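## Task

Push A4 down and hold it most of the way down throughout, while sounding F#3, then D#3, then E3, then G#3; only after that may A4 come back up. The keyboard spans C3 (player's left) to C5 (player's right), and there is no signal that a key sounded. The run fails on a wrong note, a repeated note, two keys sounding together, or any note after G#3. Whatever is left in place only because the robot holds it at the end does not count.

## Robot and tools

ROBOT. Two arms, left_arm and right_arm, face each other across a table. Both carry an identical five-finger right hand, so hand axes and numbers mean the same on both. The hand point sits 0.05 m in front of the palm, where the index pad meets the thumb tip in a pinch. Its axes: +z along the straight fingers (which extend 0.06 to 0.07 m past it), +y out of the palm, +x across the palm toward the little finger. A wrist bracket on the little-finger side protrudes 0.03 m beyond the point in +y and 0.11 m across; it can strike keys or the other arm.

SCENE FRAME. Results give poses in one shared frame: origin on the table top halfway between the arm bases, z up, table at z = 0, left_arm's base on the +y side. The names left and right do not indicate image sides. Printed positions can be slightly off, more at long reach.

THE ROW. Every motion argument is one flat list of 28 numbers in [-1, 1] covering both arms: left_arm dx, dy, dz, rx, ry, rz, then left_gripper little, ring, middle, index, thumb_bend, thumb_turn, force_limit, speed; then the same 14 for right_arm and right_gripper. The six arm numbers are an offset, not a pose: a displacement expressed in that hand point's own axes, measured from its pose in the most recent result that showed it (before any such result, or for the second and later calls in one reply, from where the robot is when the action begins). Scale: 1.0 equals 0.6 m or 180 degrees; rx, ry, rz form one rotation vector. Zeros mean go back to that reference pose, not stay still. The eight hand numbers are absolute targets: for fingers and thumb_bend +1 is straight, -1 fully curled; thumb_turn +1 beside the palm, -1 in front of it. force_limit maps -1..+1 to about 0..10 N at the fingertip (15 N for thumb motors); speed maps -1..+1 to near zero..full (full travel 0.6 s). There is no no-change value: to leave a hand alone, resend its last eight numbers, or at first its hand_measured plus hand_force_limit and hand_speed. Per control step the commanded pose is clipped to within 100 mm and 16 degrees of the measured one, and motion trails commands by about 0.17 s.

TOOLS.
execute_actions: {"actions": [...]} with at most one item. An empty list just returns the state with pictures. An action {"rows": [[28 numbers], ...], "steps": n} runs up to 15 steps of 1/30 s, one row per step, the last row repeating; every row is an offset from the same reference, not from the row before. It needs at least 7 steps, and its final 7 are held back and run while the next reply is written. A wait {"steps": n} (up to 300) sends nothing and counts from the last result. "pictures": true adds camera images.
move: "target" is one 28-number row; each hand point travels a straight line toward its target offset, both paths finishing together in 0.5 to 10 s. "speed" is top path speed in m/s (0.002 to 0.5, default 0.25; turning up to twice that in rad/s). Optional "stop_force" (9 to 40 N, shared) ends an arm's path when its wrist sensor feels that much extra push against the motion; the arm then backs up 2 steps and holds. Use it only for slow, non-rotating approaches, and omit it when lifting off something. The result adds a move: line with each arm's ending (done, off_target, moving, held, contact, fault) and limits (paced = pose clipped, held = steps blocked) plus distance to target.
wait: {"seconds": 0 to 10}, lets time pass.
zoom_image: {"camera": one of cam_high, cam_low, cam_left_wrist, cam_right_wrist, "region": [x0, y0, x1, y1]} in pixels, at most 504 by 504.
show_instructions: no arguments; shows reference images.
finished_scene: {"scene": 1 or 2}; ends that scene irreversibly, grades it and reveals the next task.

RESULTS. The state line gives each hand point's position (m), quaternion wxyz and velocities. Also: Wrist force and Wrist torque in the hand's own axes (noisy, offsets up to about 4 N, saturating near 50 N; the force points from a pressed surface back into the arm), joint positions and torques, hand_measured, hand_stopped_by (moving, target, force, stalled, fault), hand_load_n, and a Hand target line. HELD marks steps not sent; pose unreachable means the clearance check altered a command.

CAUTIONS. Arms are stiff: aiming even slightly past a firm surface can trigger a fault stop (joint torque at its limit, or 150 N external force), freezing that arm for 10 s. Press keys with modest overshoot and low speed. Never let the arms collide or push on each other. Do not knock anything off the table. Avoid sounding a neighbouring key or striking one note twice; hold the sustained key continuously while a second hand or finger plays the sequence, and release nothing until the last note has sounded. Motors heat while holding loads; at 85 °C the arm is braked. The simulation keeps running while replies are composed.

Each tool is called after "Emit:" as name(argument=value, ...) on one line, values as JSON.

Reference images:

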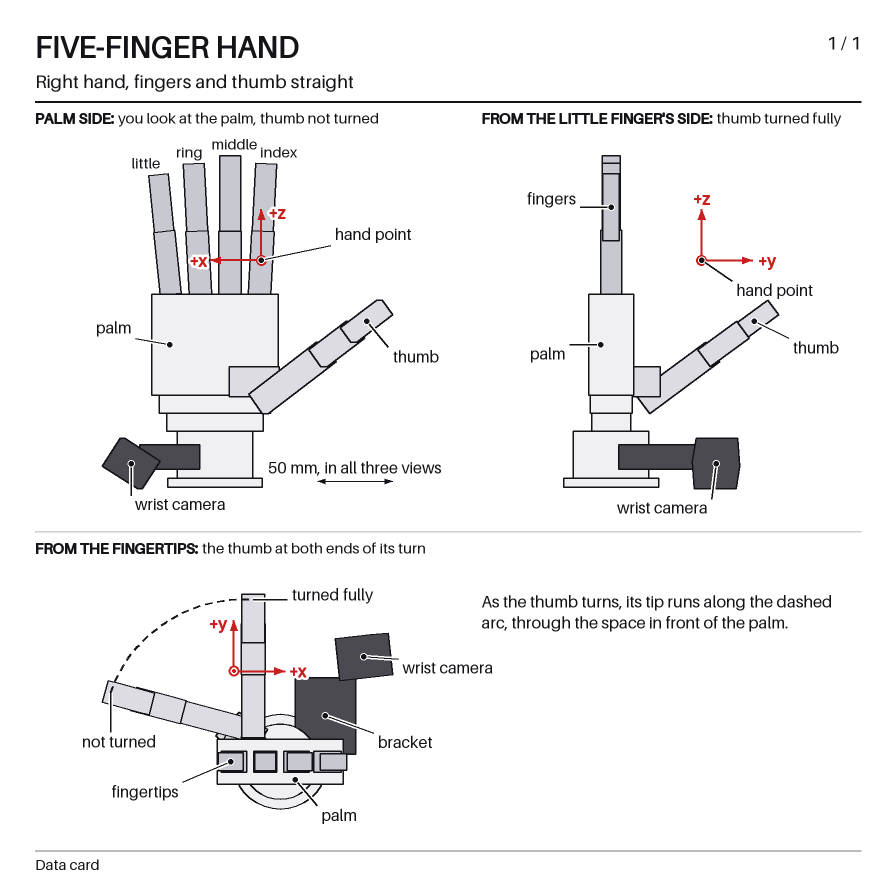

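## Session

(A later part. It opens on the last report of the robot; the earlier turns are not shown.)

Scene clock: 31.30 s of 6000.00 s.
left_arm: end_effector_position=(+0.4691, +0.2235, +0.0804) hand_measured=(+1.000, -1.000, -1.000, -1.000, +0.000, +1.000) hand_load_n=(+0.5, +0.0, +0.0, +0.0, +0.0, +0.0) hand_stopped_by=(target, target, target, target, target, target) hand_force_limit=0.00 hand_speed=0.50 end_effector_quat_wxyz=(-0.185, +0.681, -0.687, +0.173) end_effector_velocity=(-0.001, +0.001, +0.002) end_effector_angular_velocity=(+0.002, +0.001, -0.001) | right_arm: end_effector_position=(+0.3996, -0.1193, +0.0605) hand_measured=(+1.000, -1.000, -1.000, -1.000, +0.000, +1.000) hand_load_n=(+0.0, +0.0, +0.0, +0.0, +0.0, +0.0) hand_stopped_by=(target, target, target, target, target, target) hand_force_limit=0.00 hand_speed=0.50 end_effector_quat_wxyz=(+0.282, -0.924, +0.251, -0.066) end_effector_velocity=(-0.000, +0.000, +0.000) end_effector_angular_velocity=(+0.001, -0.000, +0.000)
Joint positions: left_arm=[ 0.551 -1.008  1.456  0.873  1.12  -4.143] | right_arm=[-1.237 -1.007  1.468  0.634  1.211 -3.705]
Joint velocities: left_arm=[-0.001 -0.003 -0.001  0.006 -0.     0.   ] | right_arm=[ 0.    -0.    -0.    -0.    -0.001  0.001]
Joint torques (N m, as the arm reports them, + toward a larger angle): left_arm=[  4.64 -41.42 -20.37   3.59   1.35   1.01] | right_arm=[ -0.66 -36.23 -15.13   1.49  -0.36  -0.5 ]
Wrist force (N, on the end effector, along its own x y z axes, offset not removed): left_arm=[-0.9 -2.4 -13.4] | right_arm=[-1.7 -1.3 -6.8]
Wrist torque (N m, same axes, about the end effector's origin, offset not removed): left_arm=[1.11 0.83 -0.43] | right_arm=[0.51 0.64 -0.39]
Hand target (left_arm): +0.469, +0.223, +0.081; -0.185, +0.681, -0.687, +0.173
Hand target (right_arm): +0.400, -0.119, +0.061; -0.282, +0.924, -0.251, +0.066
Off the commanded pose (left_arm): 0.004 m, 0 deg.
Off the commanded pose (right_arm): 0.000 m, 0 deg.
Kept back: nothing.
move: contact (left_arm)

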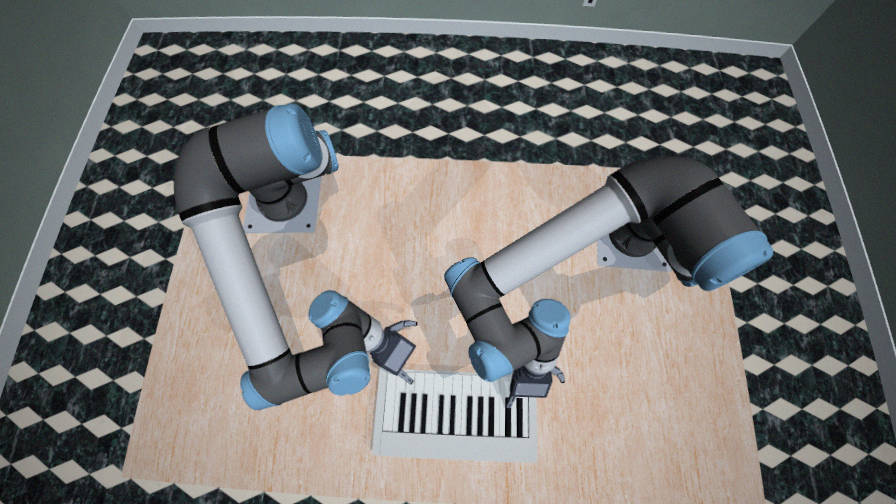

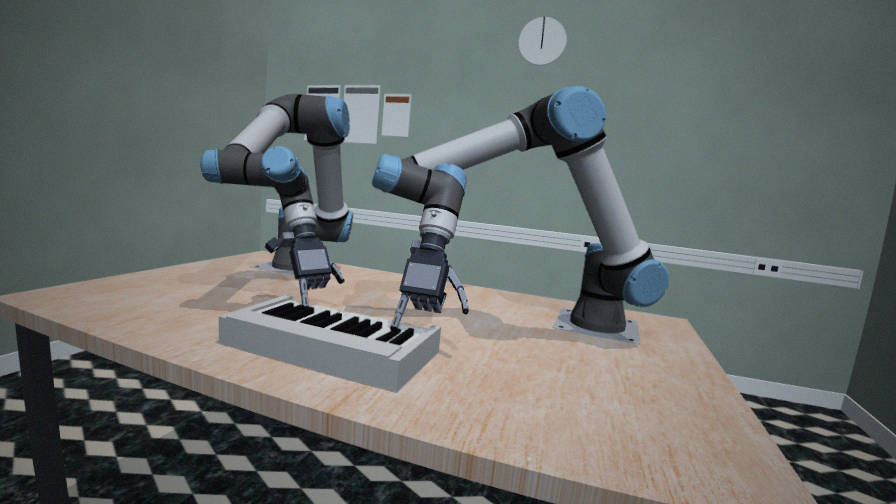

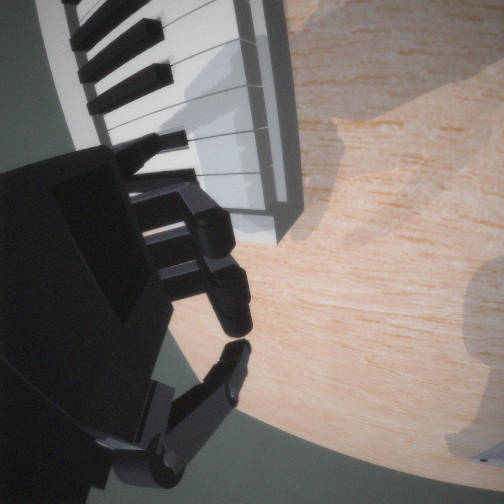

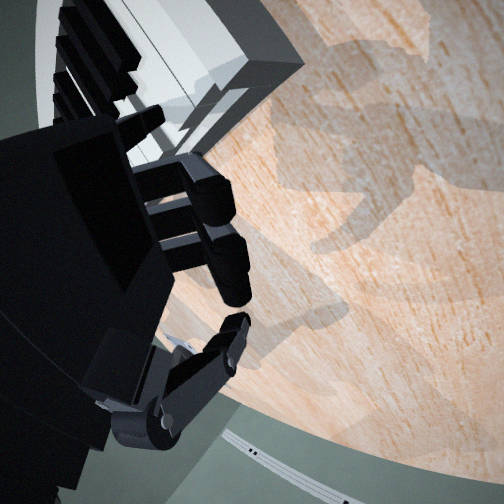

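Emit:
move(target=[-0.0004,-0.0106,-0.0189,0,0,0,1,-1,-1,-1,0,1,0,0.5,0,0,0,0,0,0,1,-1,-1,-1,0,1,0,0.5], speed=0.04)

Emit:
move(target=[0.0162,0.0696,-0.0394,0,0,0,1,-1,-1,-1,0,1,0,0.5,0,0,0,0,0,0,1,-1,-1,-1,0,1,0,0.5], speed=0.08)

Emit:
move(target=[0.0004,0.0098,0.0174,0,0,0,1,-1,-1,-1,0,1,0,0.5,0,0,0,0,0,0,1,-1,-1,-1,0,1,0,0.5], speed=0.04)

Emit:
zoom_image(camera="cam_left_wrist", region=[60, 40, 310, 240])

Emit:
zoom_image(camera="cam_high", region=[455, 360, 545, 420])

Scene clock: 32.53 s of 6000.00 s.
left_arm: end_effector_position=(+0.4691, +0.2235, +0.0931) hand_measured=(+1.000, -1.000, -1.000, -1.000, +0.000, +1.000) hand_load_n=(+0.0, +0.0, +0.0, +0.0, +0.0, +0.0) hand_stopped_by=(target, target, target, target, target, target) hand_force_limit=0.00 hand_speed=0.50 end_effector_quat_wxyz=(-0.185, +0.681, -0.687, +0.173) end_effector_velocity=(-0.000, -0.001, +0.003) end_effector_angular_velocity=(-0.000, -0.000, -0.001) | right_arm: end_effector_position=(+0.3996, -0.1193, +0.0605) hand_measured=(+1.000, -1.000, -1.000, -1.000, +0.000, +1.000) hand_load_n=(+0.0, +0.0, +0.0, +0.0, +0.0, +0.0) hand_stopped_by=(target, target, target, target, target, target) hand_force_limit=0.00 hand_speed=0.50 end_effector_quat_wxyz=(+0.282, -0.924, +0.251, -0.066) end_effector_velocity=(-0.001, +0.000, -0.000) end_effector_angular_velocity=(-0.001, +0.001, +0.002)
Joint positions: left_arm=[ 0.551 -1.021  1.441  0.9    1.12  -4.143] | right_arm=[-1.237 -1.007  1.468  0.634  1.211 -3.705]
Joint velocities: left_arm=[-0.001 -0.003 -0.004  0.007  0.    -0.   ] | right_arm=[ 0.001 -0.     0.001  0.001 -0.    -0.001]
Joint torques (N m, as the arm reports them, + toward a larger angle): left_arm=[ -0.01 -48.01 -27.86   4.1    0.73   0.82] | right_arm=[ -2.01 -36.68 -15.63   1.63  -0.38  -0.45]
Wrist force (N, on the end effector, along its own x y z axes, offset not removed): left_arm=[-1.7 -1.3 -2.7] | right_arm=[0.1 -1.9 -7.1]
Wrist torque (N m, same axes, about the end effector's origin, offset not removed): left_arm=[0.00 0.25 -0.39] | right_arm=[0.51 0.38 -0.34]
Hand target (left_arm): +0.469, +0.223, +0.093; -0.185, +0.681, -0.687, +0.173
Hand target (right_arm): +0.400, -0.119, +0.061; -0.282, +0.924, -0.251, +0.066
Off the commanded pose (left_arm): 0.000 m, 0 deg.
Off the commanded pose (right_arm): 0.000 m, 0 deg.
Kept back: nothing.
move: done

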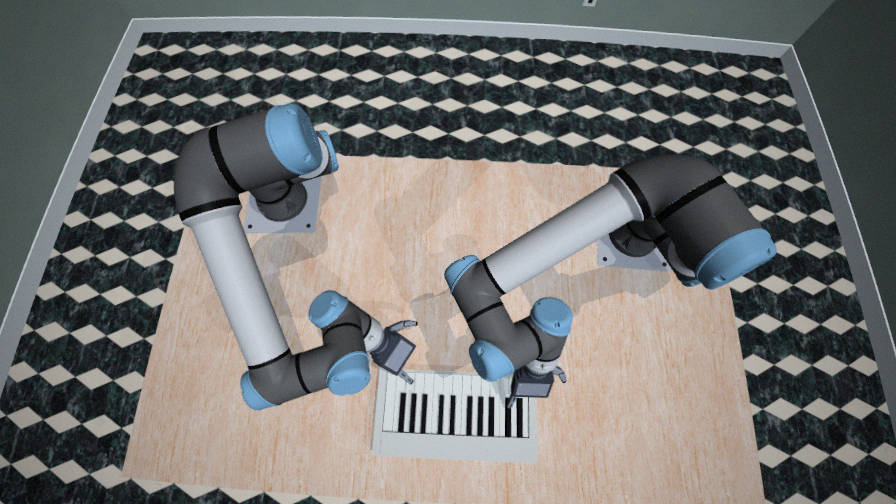

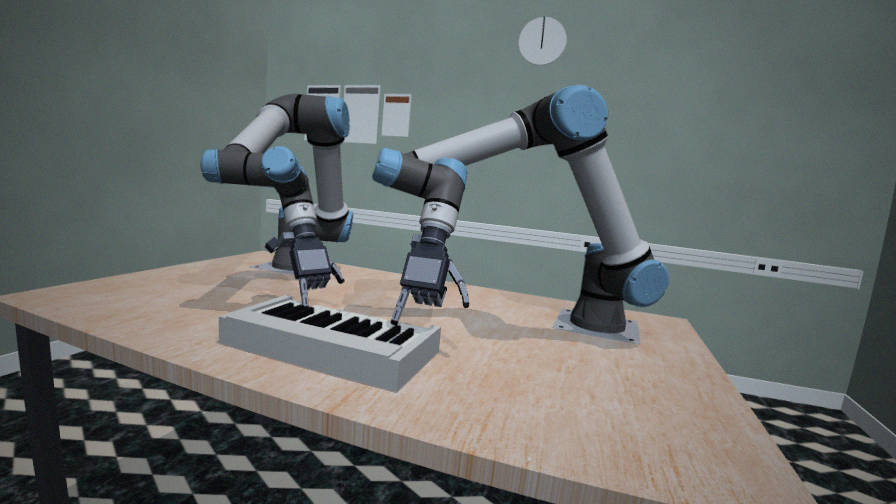

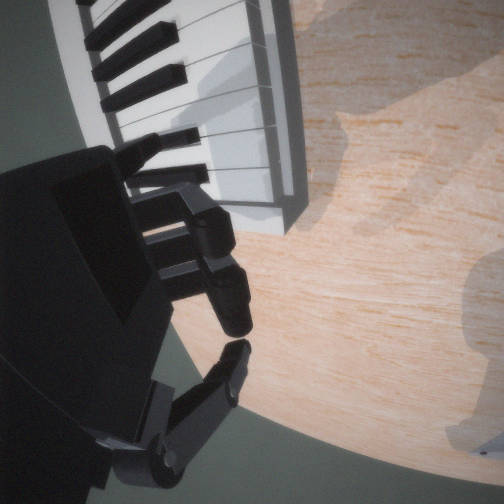

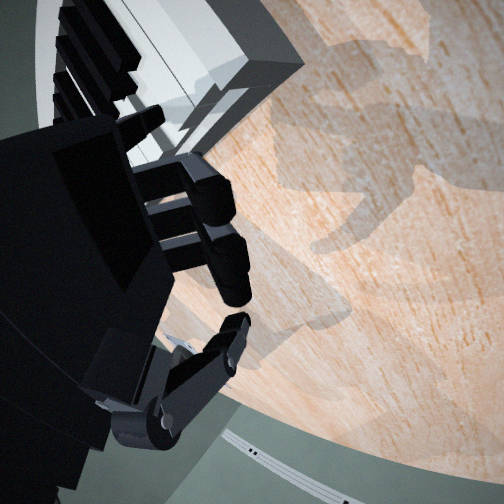

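Scene clock: 33.63 s of 6000.00 s.
left_arm: end_effector_position=(+0.4213, +0.2139, +0.0931) hand_measured=(+1.000, -1.000, -1.000, -1.000, +0.000, +1.000) hand_load_n=(+0.0, +0.0, +0.0, +0.0, +0.0, +0.0) hand_stopped_by=(target, target, target, target, target, target) hand_force_limit=0.00 hand_speed=0.50 end_effector_quat_wxyz=(-0.185, +0.681, -0.687, +0.172) end_effector_velocity=(-0.002, -0.001, -0.000) end_effector_angular_velocity=(-0.001, -0.001, -0.001) | right_arm: end_effector_position=(+0.3996, -0.1193, +0.0605) hand_measured=(+1.000, -1.000, -1.000, -1.000, +0.000, +1.000) hand_load_n=(+0.0, +0.0, +0.0, +0.0, +0.0, +0.0) hand_stopped_by=(target, target, target, target, target, target) hand_force_limit=0.00 hand_speed=0.50 end_effector_quat_wxyz=(+0.282, -0.924, +0.251, -0.066) end_effector_velocity=(+0.000, +0.000, +0.000) end_effector_angular_velocity=(-0.000, -0.002, -0.001)
Joint positions: left_arm=[ 0.45  -1.069  1.531  0.907  1.097 -4.253] | right_arm=[-1.237 -1.007  1.468  0.634  1.211 -3.705]
Joint velocities: left_arm=[-0.005 -0.002  0.003 -0.    -0.001 -0.005] | right_arm=[ 0.001 -0.    -0.    -0.001  0.001  0.001]
Joint torques (N m, as the arm reports them, + toward a larger angle): left_arm=[-11.45 -46.24  -5.15   4.05  -2.81  -2.28] | right_arm=[ -1.78 -36.19 -15.95   1.49  -0.41  -0.46]
Wrist force (N, on the end effector, along its own x y z axes, offset not removed): left_arm=[-1.9 -0.7 -1.9] | right_arm=[-3.4 -1.3 -7.7]
Wrist torque (N m, same axes, about the end effector's origin, offset not removed): left_arm=[0.06 0.31 -0.31] | right_arm=[0.57 0.94 -0.48]
Hand target (left_arm): +0.421, +0.214, +0.093; -0.185, +0.681, -0.687, +0.172
Hand target (right_arm): +0.400, -0.119, +0.061; -0.282, +0.924, -0.251, +0.066
Off the commanded pose (left_arm): 0.000 m, 0 deg.
Off the commanded pose (right_arm): 0.000 m, 0 deg.
Kept back: nothing.
move: done

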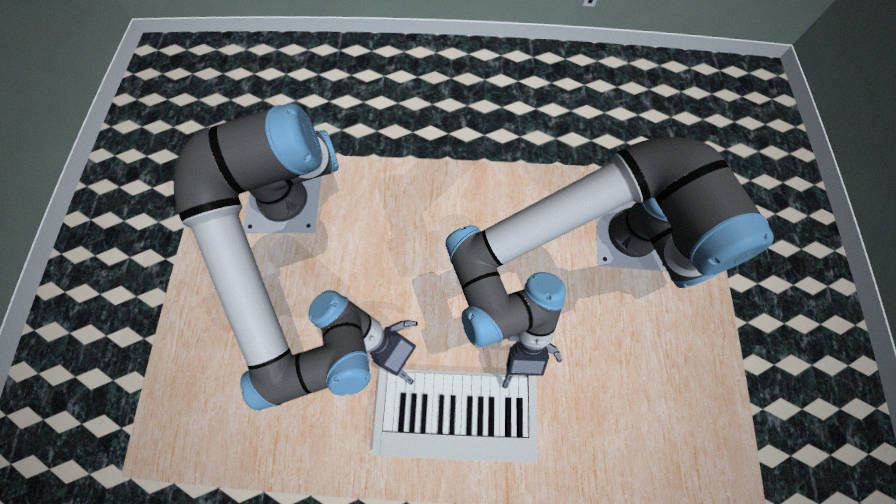

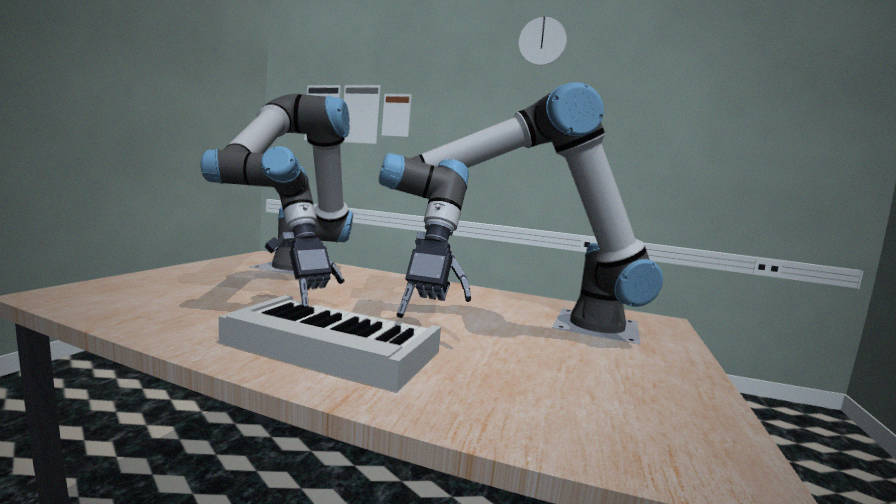

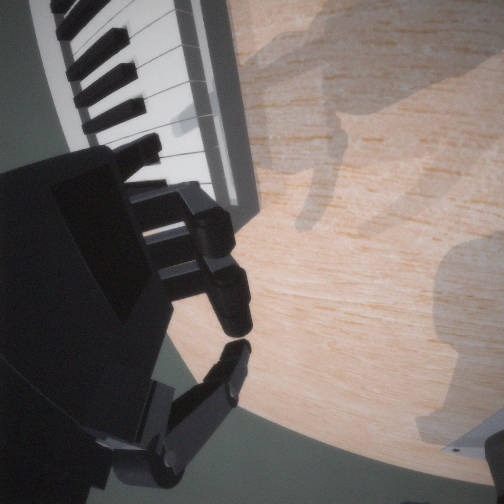

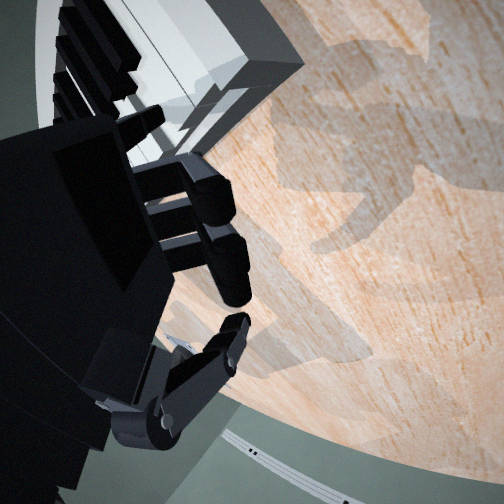

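Scene clock: 34.43 s of 6000.00 s.
left_arm: end_effector_position=(+0.4213, +0.2139, +0.0813) hand_measured=(+1.000, -1.000, -1.000, -1.000, +0.000, +1.000) hand_load_n=(+0.0, +0.0, +0.0, +0.0, +0.0, +0.0) hand_stopped_by=(target, target, target, target, target, target) hand_force_limit=0.00 hand_speed=0.50 end_effector_quat_wxyz=(-0.185, +0.681, -0.687, +0.172) end_effector_velocity=(+0.000, -0.000, -0.002) end_effector_angular_velocity=(-0.001, -0.001, -0.000) | right_arm: end_effector_position=(+0.3996, -0.1193, +0.0605) hand_measured=(+1.000, -1.000, -1.000, -1.000, +0.000, +1.000) hand_load_n=(+0.0, +0.0, +0.0, +0.0, +0.0, +0.0) hand_stopped_by=(target, target, target, target, target, target) hand_force_limit=0.00 hand_speed=0.50 end_effector_quat_wxyz=(+0.282, -0.924, +0.251, -0.066) end_effector_velocity=(+0.000, +0.000, -0.000) end_effector_angular_velocity=(+0.000, -0.000, +0.000)
Joint positions: left_arm=[ 0.45  -1.056  1.545  0.881  1.097 -4.253] | right_arm=[-1.237 -1.007  1.468  0.634  1.211 -3.705]
Joint velocities: left_arm=[-0.     0.001  0.002 -0.005 -0.    -0.   ] | right_arm=[-0.     0.    -0.    -0.001 -0.    -0.   ]
Joint torques (N m, as the arm reports them, + toward a larger angle): left_arm=[  7.78 -25.43  -5.36  -0.46  -0.78   1.63] | right_arm=[ -1.88 -36.32 -15.37   1.53  -0.43  -0.48]
Wrist force (N, on the end effector, along its own x y z axes, offset not removed): left_arm=[-2.9 -0.5 -0.5] | right_arm=[-1.8 -1.0 -7.3]
Wrist torque (N m, same axes, about the end effector's origin, offset not removed): left_arm=[-0.04 0.47 -0.29] | right_arm=[0.61 0.67 -0.39]
Hand target (left_arm): +0.421, +0.214, +0.081; -0.185, +0.681, -0.687, +0.172
Hand target (right_arm): +0.400, -0.119, +0.061; -0.282, +0.924, -0.251, +0.066
Off the commanded pose (left_arm): 0.000 m, 0 deg.
Off the commanded pose (right_arm): 0.000 m, 0 deg.
Kept back: nothing.
move: done

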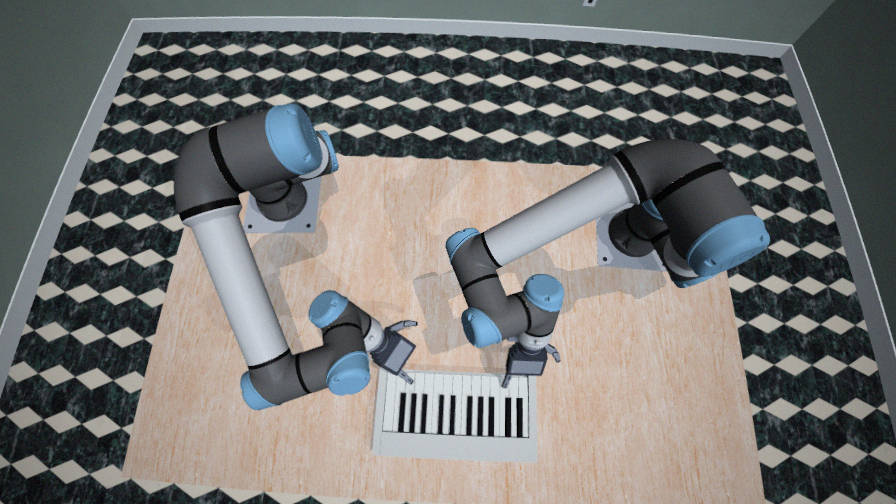

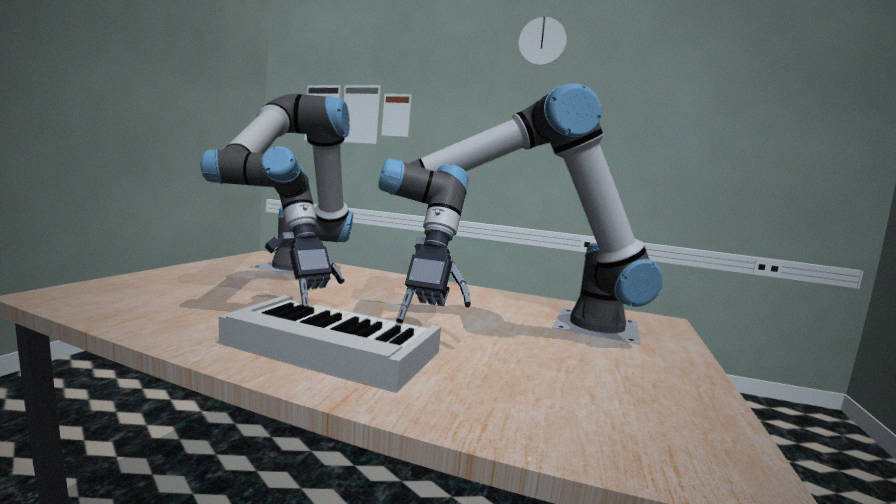

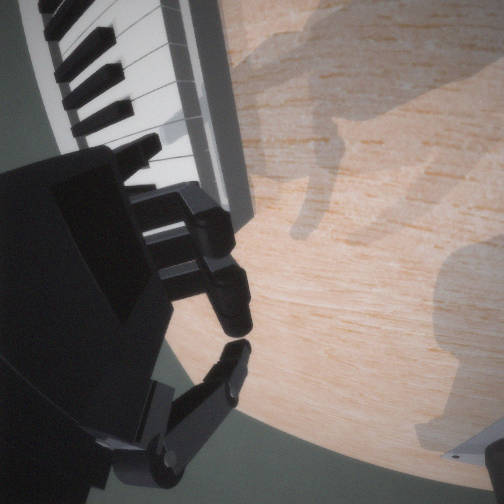

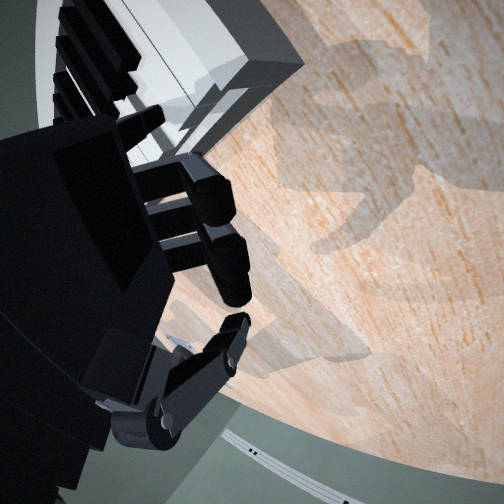

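Region (60, 40, 310, 240) of cam_left_wrist's 504x504 image, scaled by 2.016, with more detail than that image has; it fills the top 403 rows of this view, and the rest is white.

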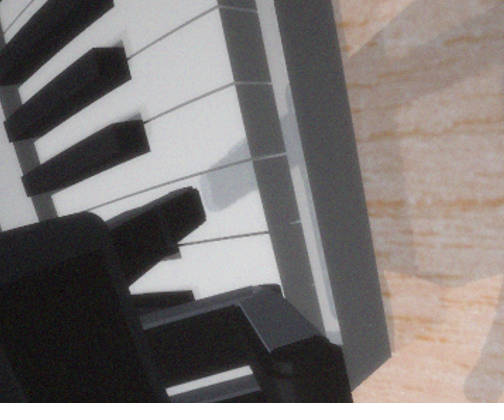

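Region (455, 360, 545, 420) of cam_high's 896x504 image, scaled by 5.600, with more detail than that image has.

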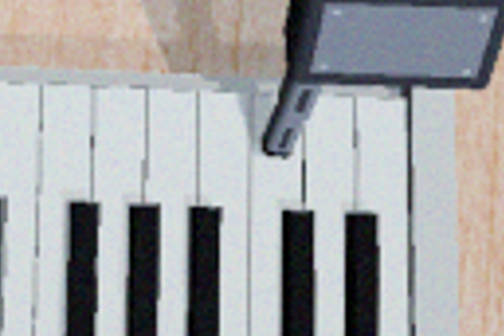

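Emit:
move(target=[-0.0011,0.0147,0.0262,0,0,0,1,-1,-1,-1,0,1,0,0.5,0,0,0,0,0,0,1,-1,-1,-1,0,1,0,0.5], speed=0.005, stop_force=9)

Emit:
zoom_image(camera="cam_left_wrist", region=[60, 40, 310, 240])

Scene clock: 38.27 s of 6000.00 s.
left_arm: end_effector_position=(+0.4213, +0.2148, +0.0650) hand_measured=(+1.000, -1.000, -1.000, -1.000, +0.000, +1.000) hand_load_n=(+0.5, +0.0, +0.0, +0.0, +0.0, +0.0) hand_stopped_by=(target, target, target, target, target, target) hand_force_limit=0.00 hand_speed=0.50 end_effector_quat_wxyz=(-0.185, +0.681, -0.687, +0.172) end_effector_velocity=(-0.001, +0.001, +0.001) end_effector_angular_velocity=(+0.004, +0.002, +0.000) | right_arm: end_effector_position=(+0.3996, -0.1193, +0.0605) hand_measured=(+1.000, -1.000, -1.000, -1.000, +0.000, +1.000) hand_load_n=(+0.0, +0.0, +0.0, +0.0, +0.0, +0.0) hand_stopped_by=(target, target, target, target, target, target) hand_force_limit=0.00 hand_speed=0.50 end_effector_quat_wxyz=(+0.282, -0.924, +0.251, -0.066) end_effector_velocity=(-0.000, -0.000, -0.000) end_effector_angular_velocity=(-0.001, +0.001, +0.000)
Joint positions: left_arm=[ 0.451 -1.039  1.564  0.844  1.098 -4.252] | right_arm=[-1.237 -1.007  1.468  0.634  1.211 -3.705]
Joint velocities: left_arm=[-0.    -0.    -0.001  0.006 -0.    -0.001] | right_arm=[-0.     0.     0.     0.001  0.    -0.001]
Joint torques (N m, as the arm reports them, + toward a larger angle): left_arm=[ 10.5  -40.4  -22.79   4.15   2.32   2.77] | right_arm=[ -1.13 -36.53 -15.26   1.56  -0.4   -0.51]
Wrist force (N, on the end effector, along its own x y z axes, offset not removed): left_arm=[2.5 -4.5 -12.0] | right_arm=[-1.2 -1.7 -6.2]
Wrist torque (N m, same axes, about the end effector's origin, offset not removed): left_arm=[0.97 0.67 -0.33] | right_arm=[0.44 0.46 -0.31]
Hand target (left_arm): +0.421, +0.215, +0.065; -0.185, +0.681, -0.687, +0.173
Hand target (right_arm): +0.400, -0.119, +0.061; -0.282, +0.924, -0.251, +0.066
Off the commanded pose (left_arm): 0.002 m, 0 deg.
Off the commanded pose (right_arm): 0.000 m, 0 deg.
Kept back: nothing.
move: contact (left_arm)

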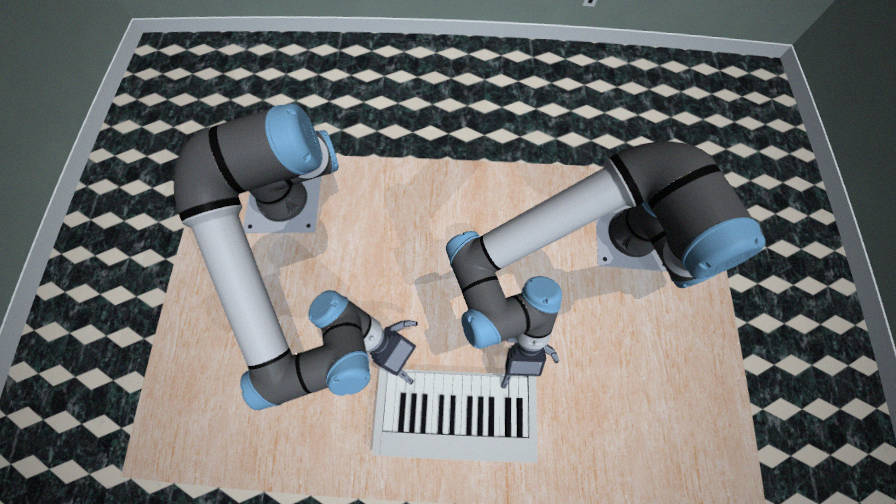

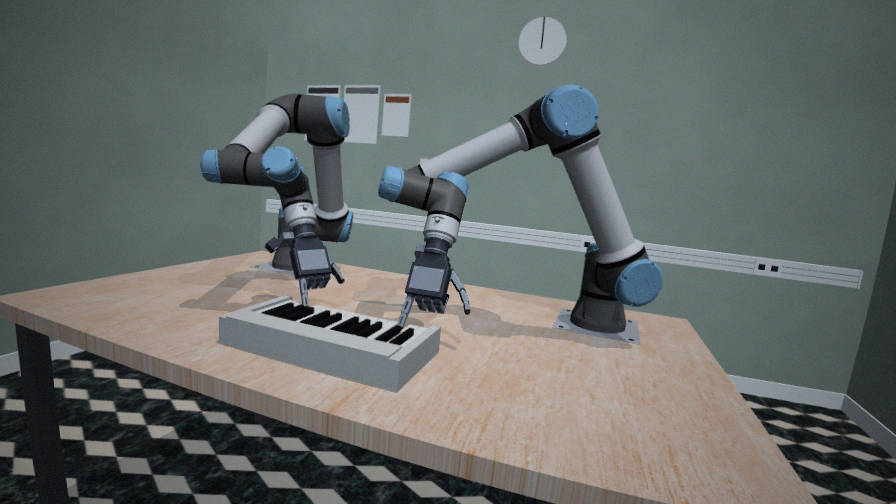

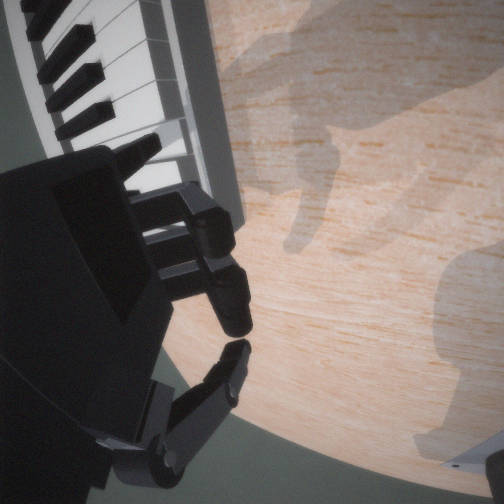

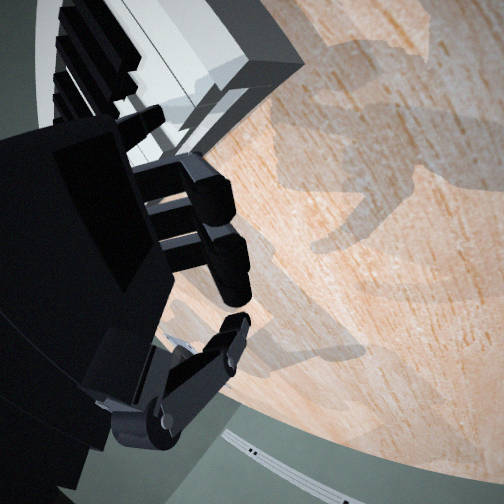

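Region (60, 40, 310, 240) of cam_left_wrist's 504x504 image, scaled by 2.016, with more detail than that image has; it fills the top 403 rows of this view, and the rest is white.

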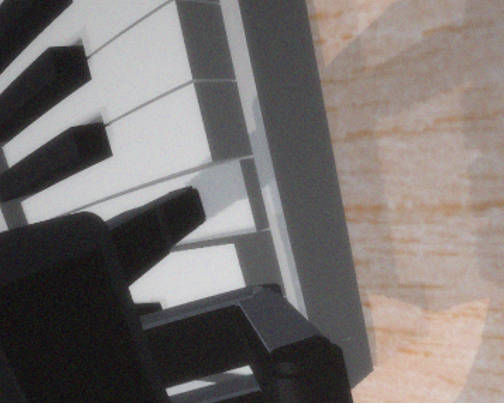

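Emit:
move(target=[-0.0009,-0.0229,-0.0407,0,0,0,1,-1,-1,-1,0,1,0,0.5,0,0,0,0,0,0,1,-1,-1,-1,0,1,0,0.5], speed=0.06)

Emit:
move(target=[0.0982,-0.071,0.0378,0,0,0,1,-1,-1,-1,0,1,0,0.5,0,0,0,0,0,0,1,-1,-1,-1,0,1,0,0.5], speed=0.1)

Emit:
zoom_image(camera="cam_left_wrist", region=[60, 40, 310, 240])

Scene clock: 39.60 s of 6000.00 s.
left_arm: end_effector_position=(+0.4213, +0.2149, +0.0928) hand_measured=(+1.000, -1.000, -1.000, -1.000, +0.000, +1.000) hand_load_n=(+0.0, +0.0, +0.0, +0.0, +0.0, +0.0) hand_stopped_by=(target, target, target, target, target, target) hand_force_limit=0.00 hand_speed=0.50 end_effector_quat_wxyz=(-0.185, +0.681, -0.687, +0.172) end_effector_velocity=(+0.000, -0.001, +0.002) end_effector_angular_velocity=(-0.000, -0.000, -0.000) | right_arm: end_effector_position=(+0.3996, -0.1193, +0.0605) hand_measured=(+1.000, -1.000, -1.000, -1.000, +0.000, +1.000) hand_load_n=(+0.0, +0.0, +0.0, +0.0, +0.0, +0.0) hand_stopped_by=(target, target, target, target, target, target) hand_force_limit=0.00 hand_speed=0.50 end_effector_quat_wxyz=(+0.282, -0.924, +0.251, -0.066) end_effector_velocity=(-0.001, +0.001, +0.000) end_effector_angular_velocity=(-0.000, +0.000, +0.001)
Joint positions: left_arm=[ 0.451 -1.07   1.534  0.906  1.098 -4.252] | right_arm=[-1.237 -1.007  1.468  0.634  1.211 -3.705]
Joint velocities: left_arm=[-0.    -0.001 -0.003  0.004  0.    -0.   ] | right_arm=[ 0.002 -0.     0.     0.     0.001  0.001]
Joint torques (N m, as the arm reports them, + toward a larger angle): left_arm=[  7.27 -45.16 -28.24   4.05   0.57   1.22] | right_arm=[ -1.37 -35.95 -15.5    1.37  -0.43  -0.36]
Wrist force (N, on the end effector, along its own x y z axes, offset not removed): left_arm=[0.9 -1.2 0.2] | right_arm=[-0.6 -2.6 -8.0]
Wrist torque (N m, same axes, about the end effector's origin, offset not removed): left_arm=[-0.15 -0.27 -0.09] | right_arm=[0.39 0.52 -0.45]
Hand target (left_arm): +0.421, +0.215, +0.093; -0.185, +0.681, -0.687, +0.172
Hand target (right_arm): +0.400, -0.119, +0.061; -0.282, +0.924, -0.251, +0.066
Off the commanded pose (left_arm): 0.000 m, 0 deg.
Off the commanded pose (right_arm): 0.000 m, 0 deg.
Kept back: nothing.
move: done

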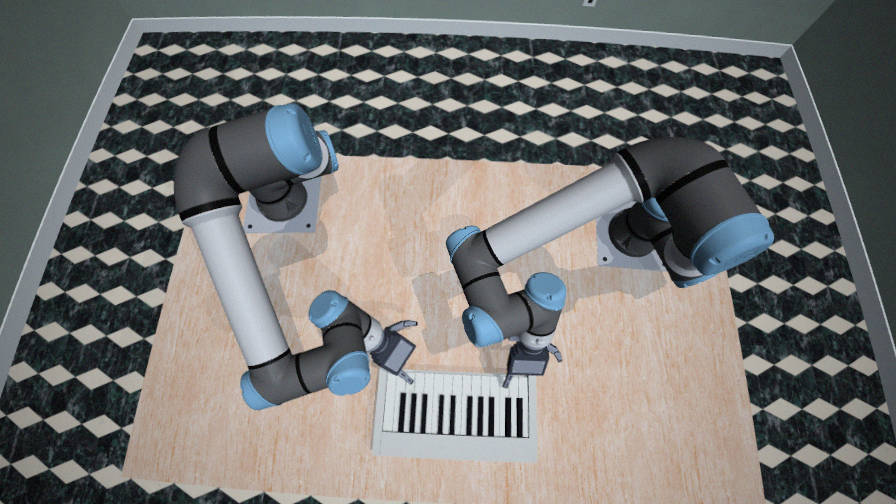

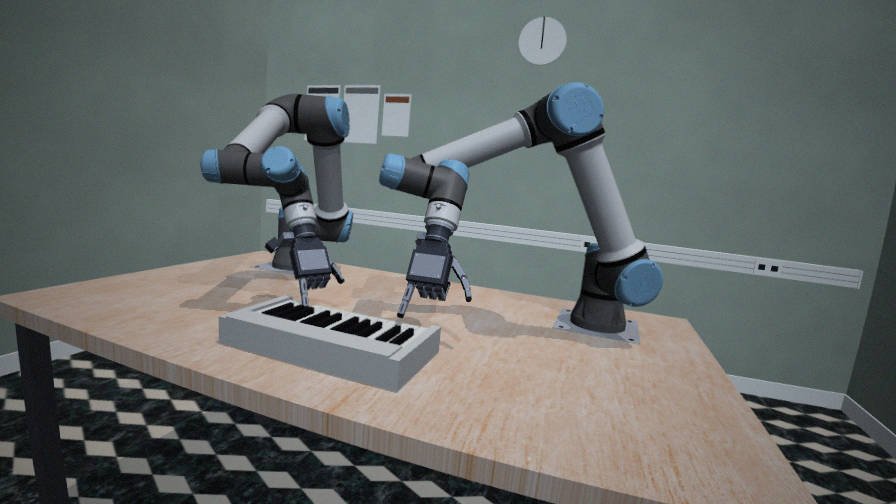

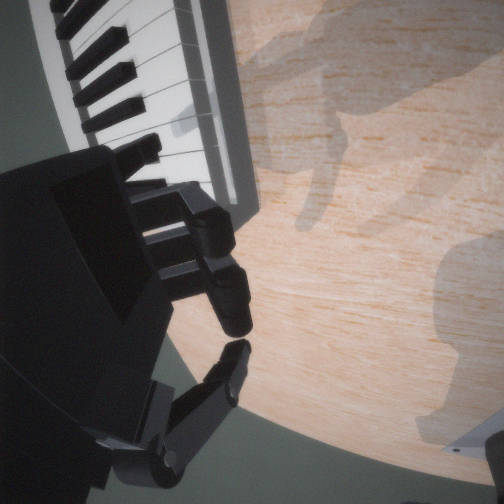

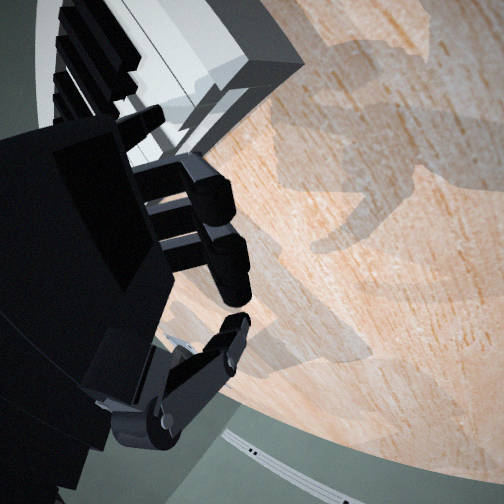

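Scene clock: 40.90 s of 6000.00 s.
left_arm: end_effector_position=(+0.4693, +0.1561, +0.0928) hand_measured=(+1.000, -1.000, -1.000, -1.000, +0.000, +1.000) hand_load_n=(+0.0, +0.0, +0.0, +0.0, +0.0, +0.0) hand_stopped_by=(target, target, target, target, target, target) hand_force_limit=0.00 hand_speed=0.50 end_effector_quat_wxyz=(-0.185, +0.681, -0.687, +0.172) end_effector_velocity=(+0.001, -0.001, -0.000) end_effector_angular_velocity=(+0.002, +0.001, +0.000) | right_arm: end_effector_position=(+0.3996, -0.1193, +0.0605) hand_measured=(+1.000, -1.000, -1.000, -1.000, +0.000, +1.000) hand_load_n=(+0.0, +0.0, +0.0, +0.0, +0.0, +0.0) hand_stopped_by=(target, target, target, target, target, target) hand_force_limit=0.00 hand_speed=0.50 end_effector_quat_wxyz=(+0.282, -0.924, +0.251, -0.066) end_effector_velocity=(-0.000, +0.000, -0.000) end_effector_angular_velocity=(-0.000, +0.000, +0.000)
Joint positions: left_arm=[ 0.49  -0.9    1.248  1.002  1.106 -4.208] | right_arm=[-1.237 -1.007  1.468  0.634  1.211 -3.705]
Joint velocities: left_arm=[ 0.001  0.006 -0.009  0.005  0.     0.001] | right_arm=[0.001 0.    0.    0.    0.001 0.   ]
Joint torques (N m, as the arm reports them, + toward a larger angle): left_arm=[ 10.89 -32.2  -29.78   4.     2.02   2.79] | right_arm=[ -1.62 -36.65 -15.33   1.33  -0.38  -0.48]
Wrist force (N, on the end effector, along its own x y z axes, offset not removed): left_arm=[-0.7 0.5 -2.1] | right_arm=[-0.8 -1.1 -6.6]
Wrist torque (N m, same axes, about the end effector's origin, offset not removed): left_arm=[0.23 0.19 -0.14] | right_arm=[0.47 0.46 -0.40]
Hand target (left_arm): +0.469, +0.156, +0.093; -0.185, +0.681, -0.687, +0.172
Hand target (right_arm): +0.400, -0.119, +0.061; -0.282, +0.924, -0.251, +0.066
Off the commanded pose (left_arm): 0.000 m, 0 deg.
Off the commanded pose (right_arm): 0.000 m, 0 deg.
Kept back: nothing.
move: done

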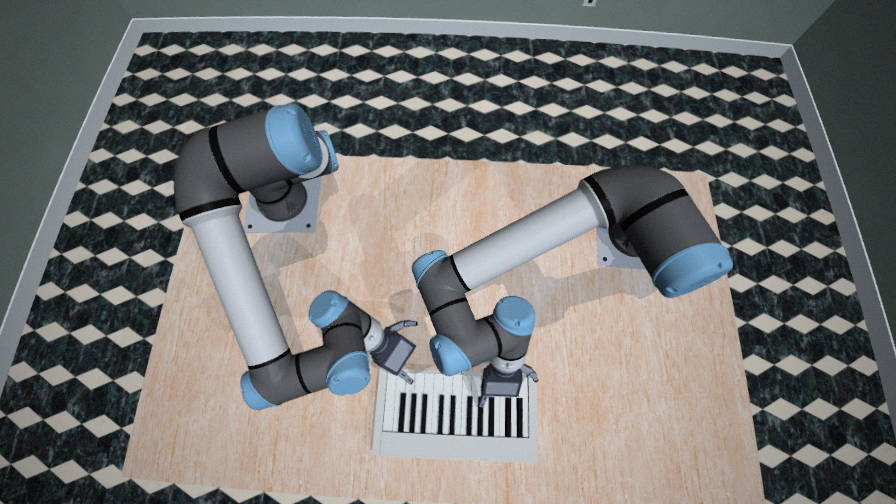

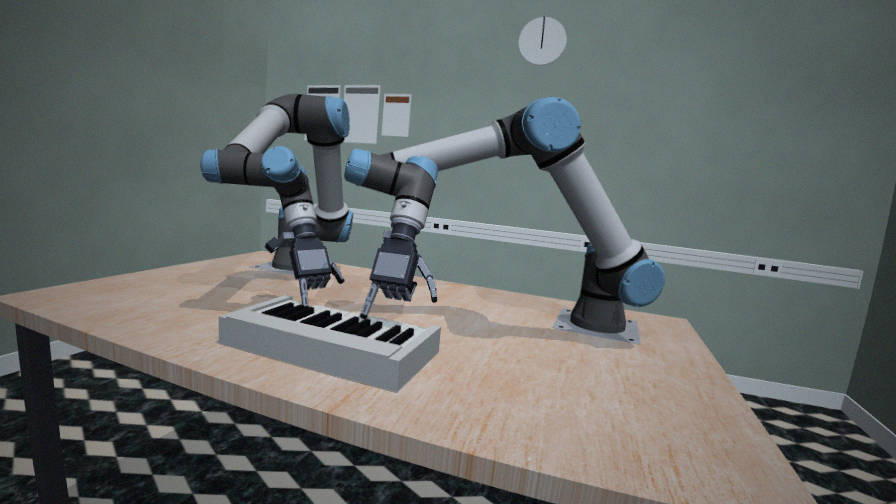

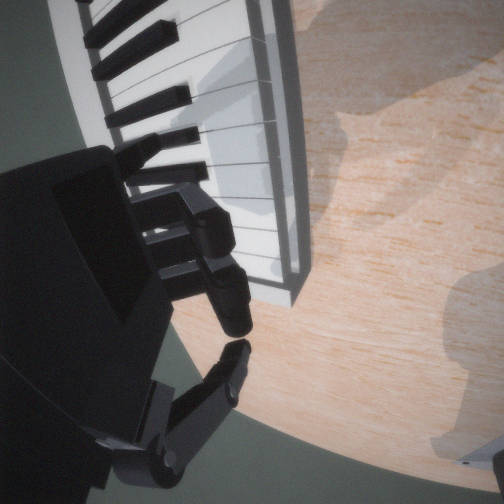

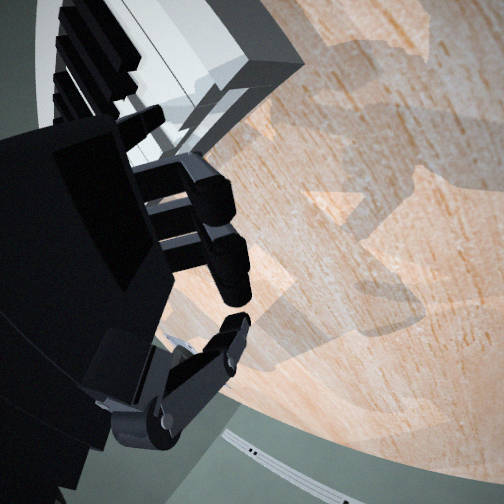

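Region (60, 40, 310, 240) of cam_left_wrist's 504x504 image, scaled by 2.016, with more detail than that image has; it fills the top 403 rows of this view, and the rest is white.

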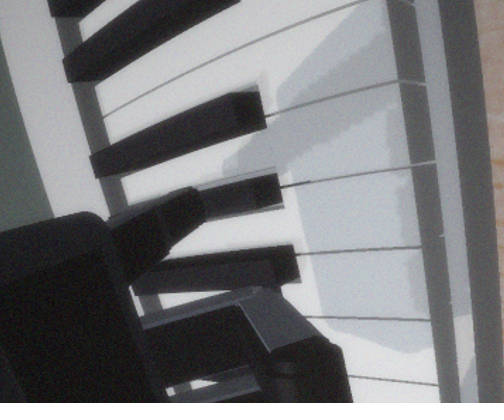

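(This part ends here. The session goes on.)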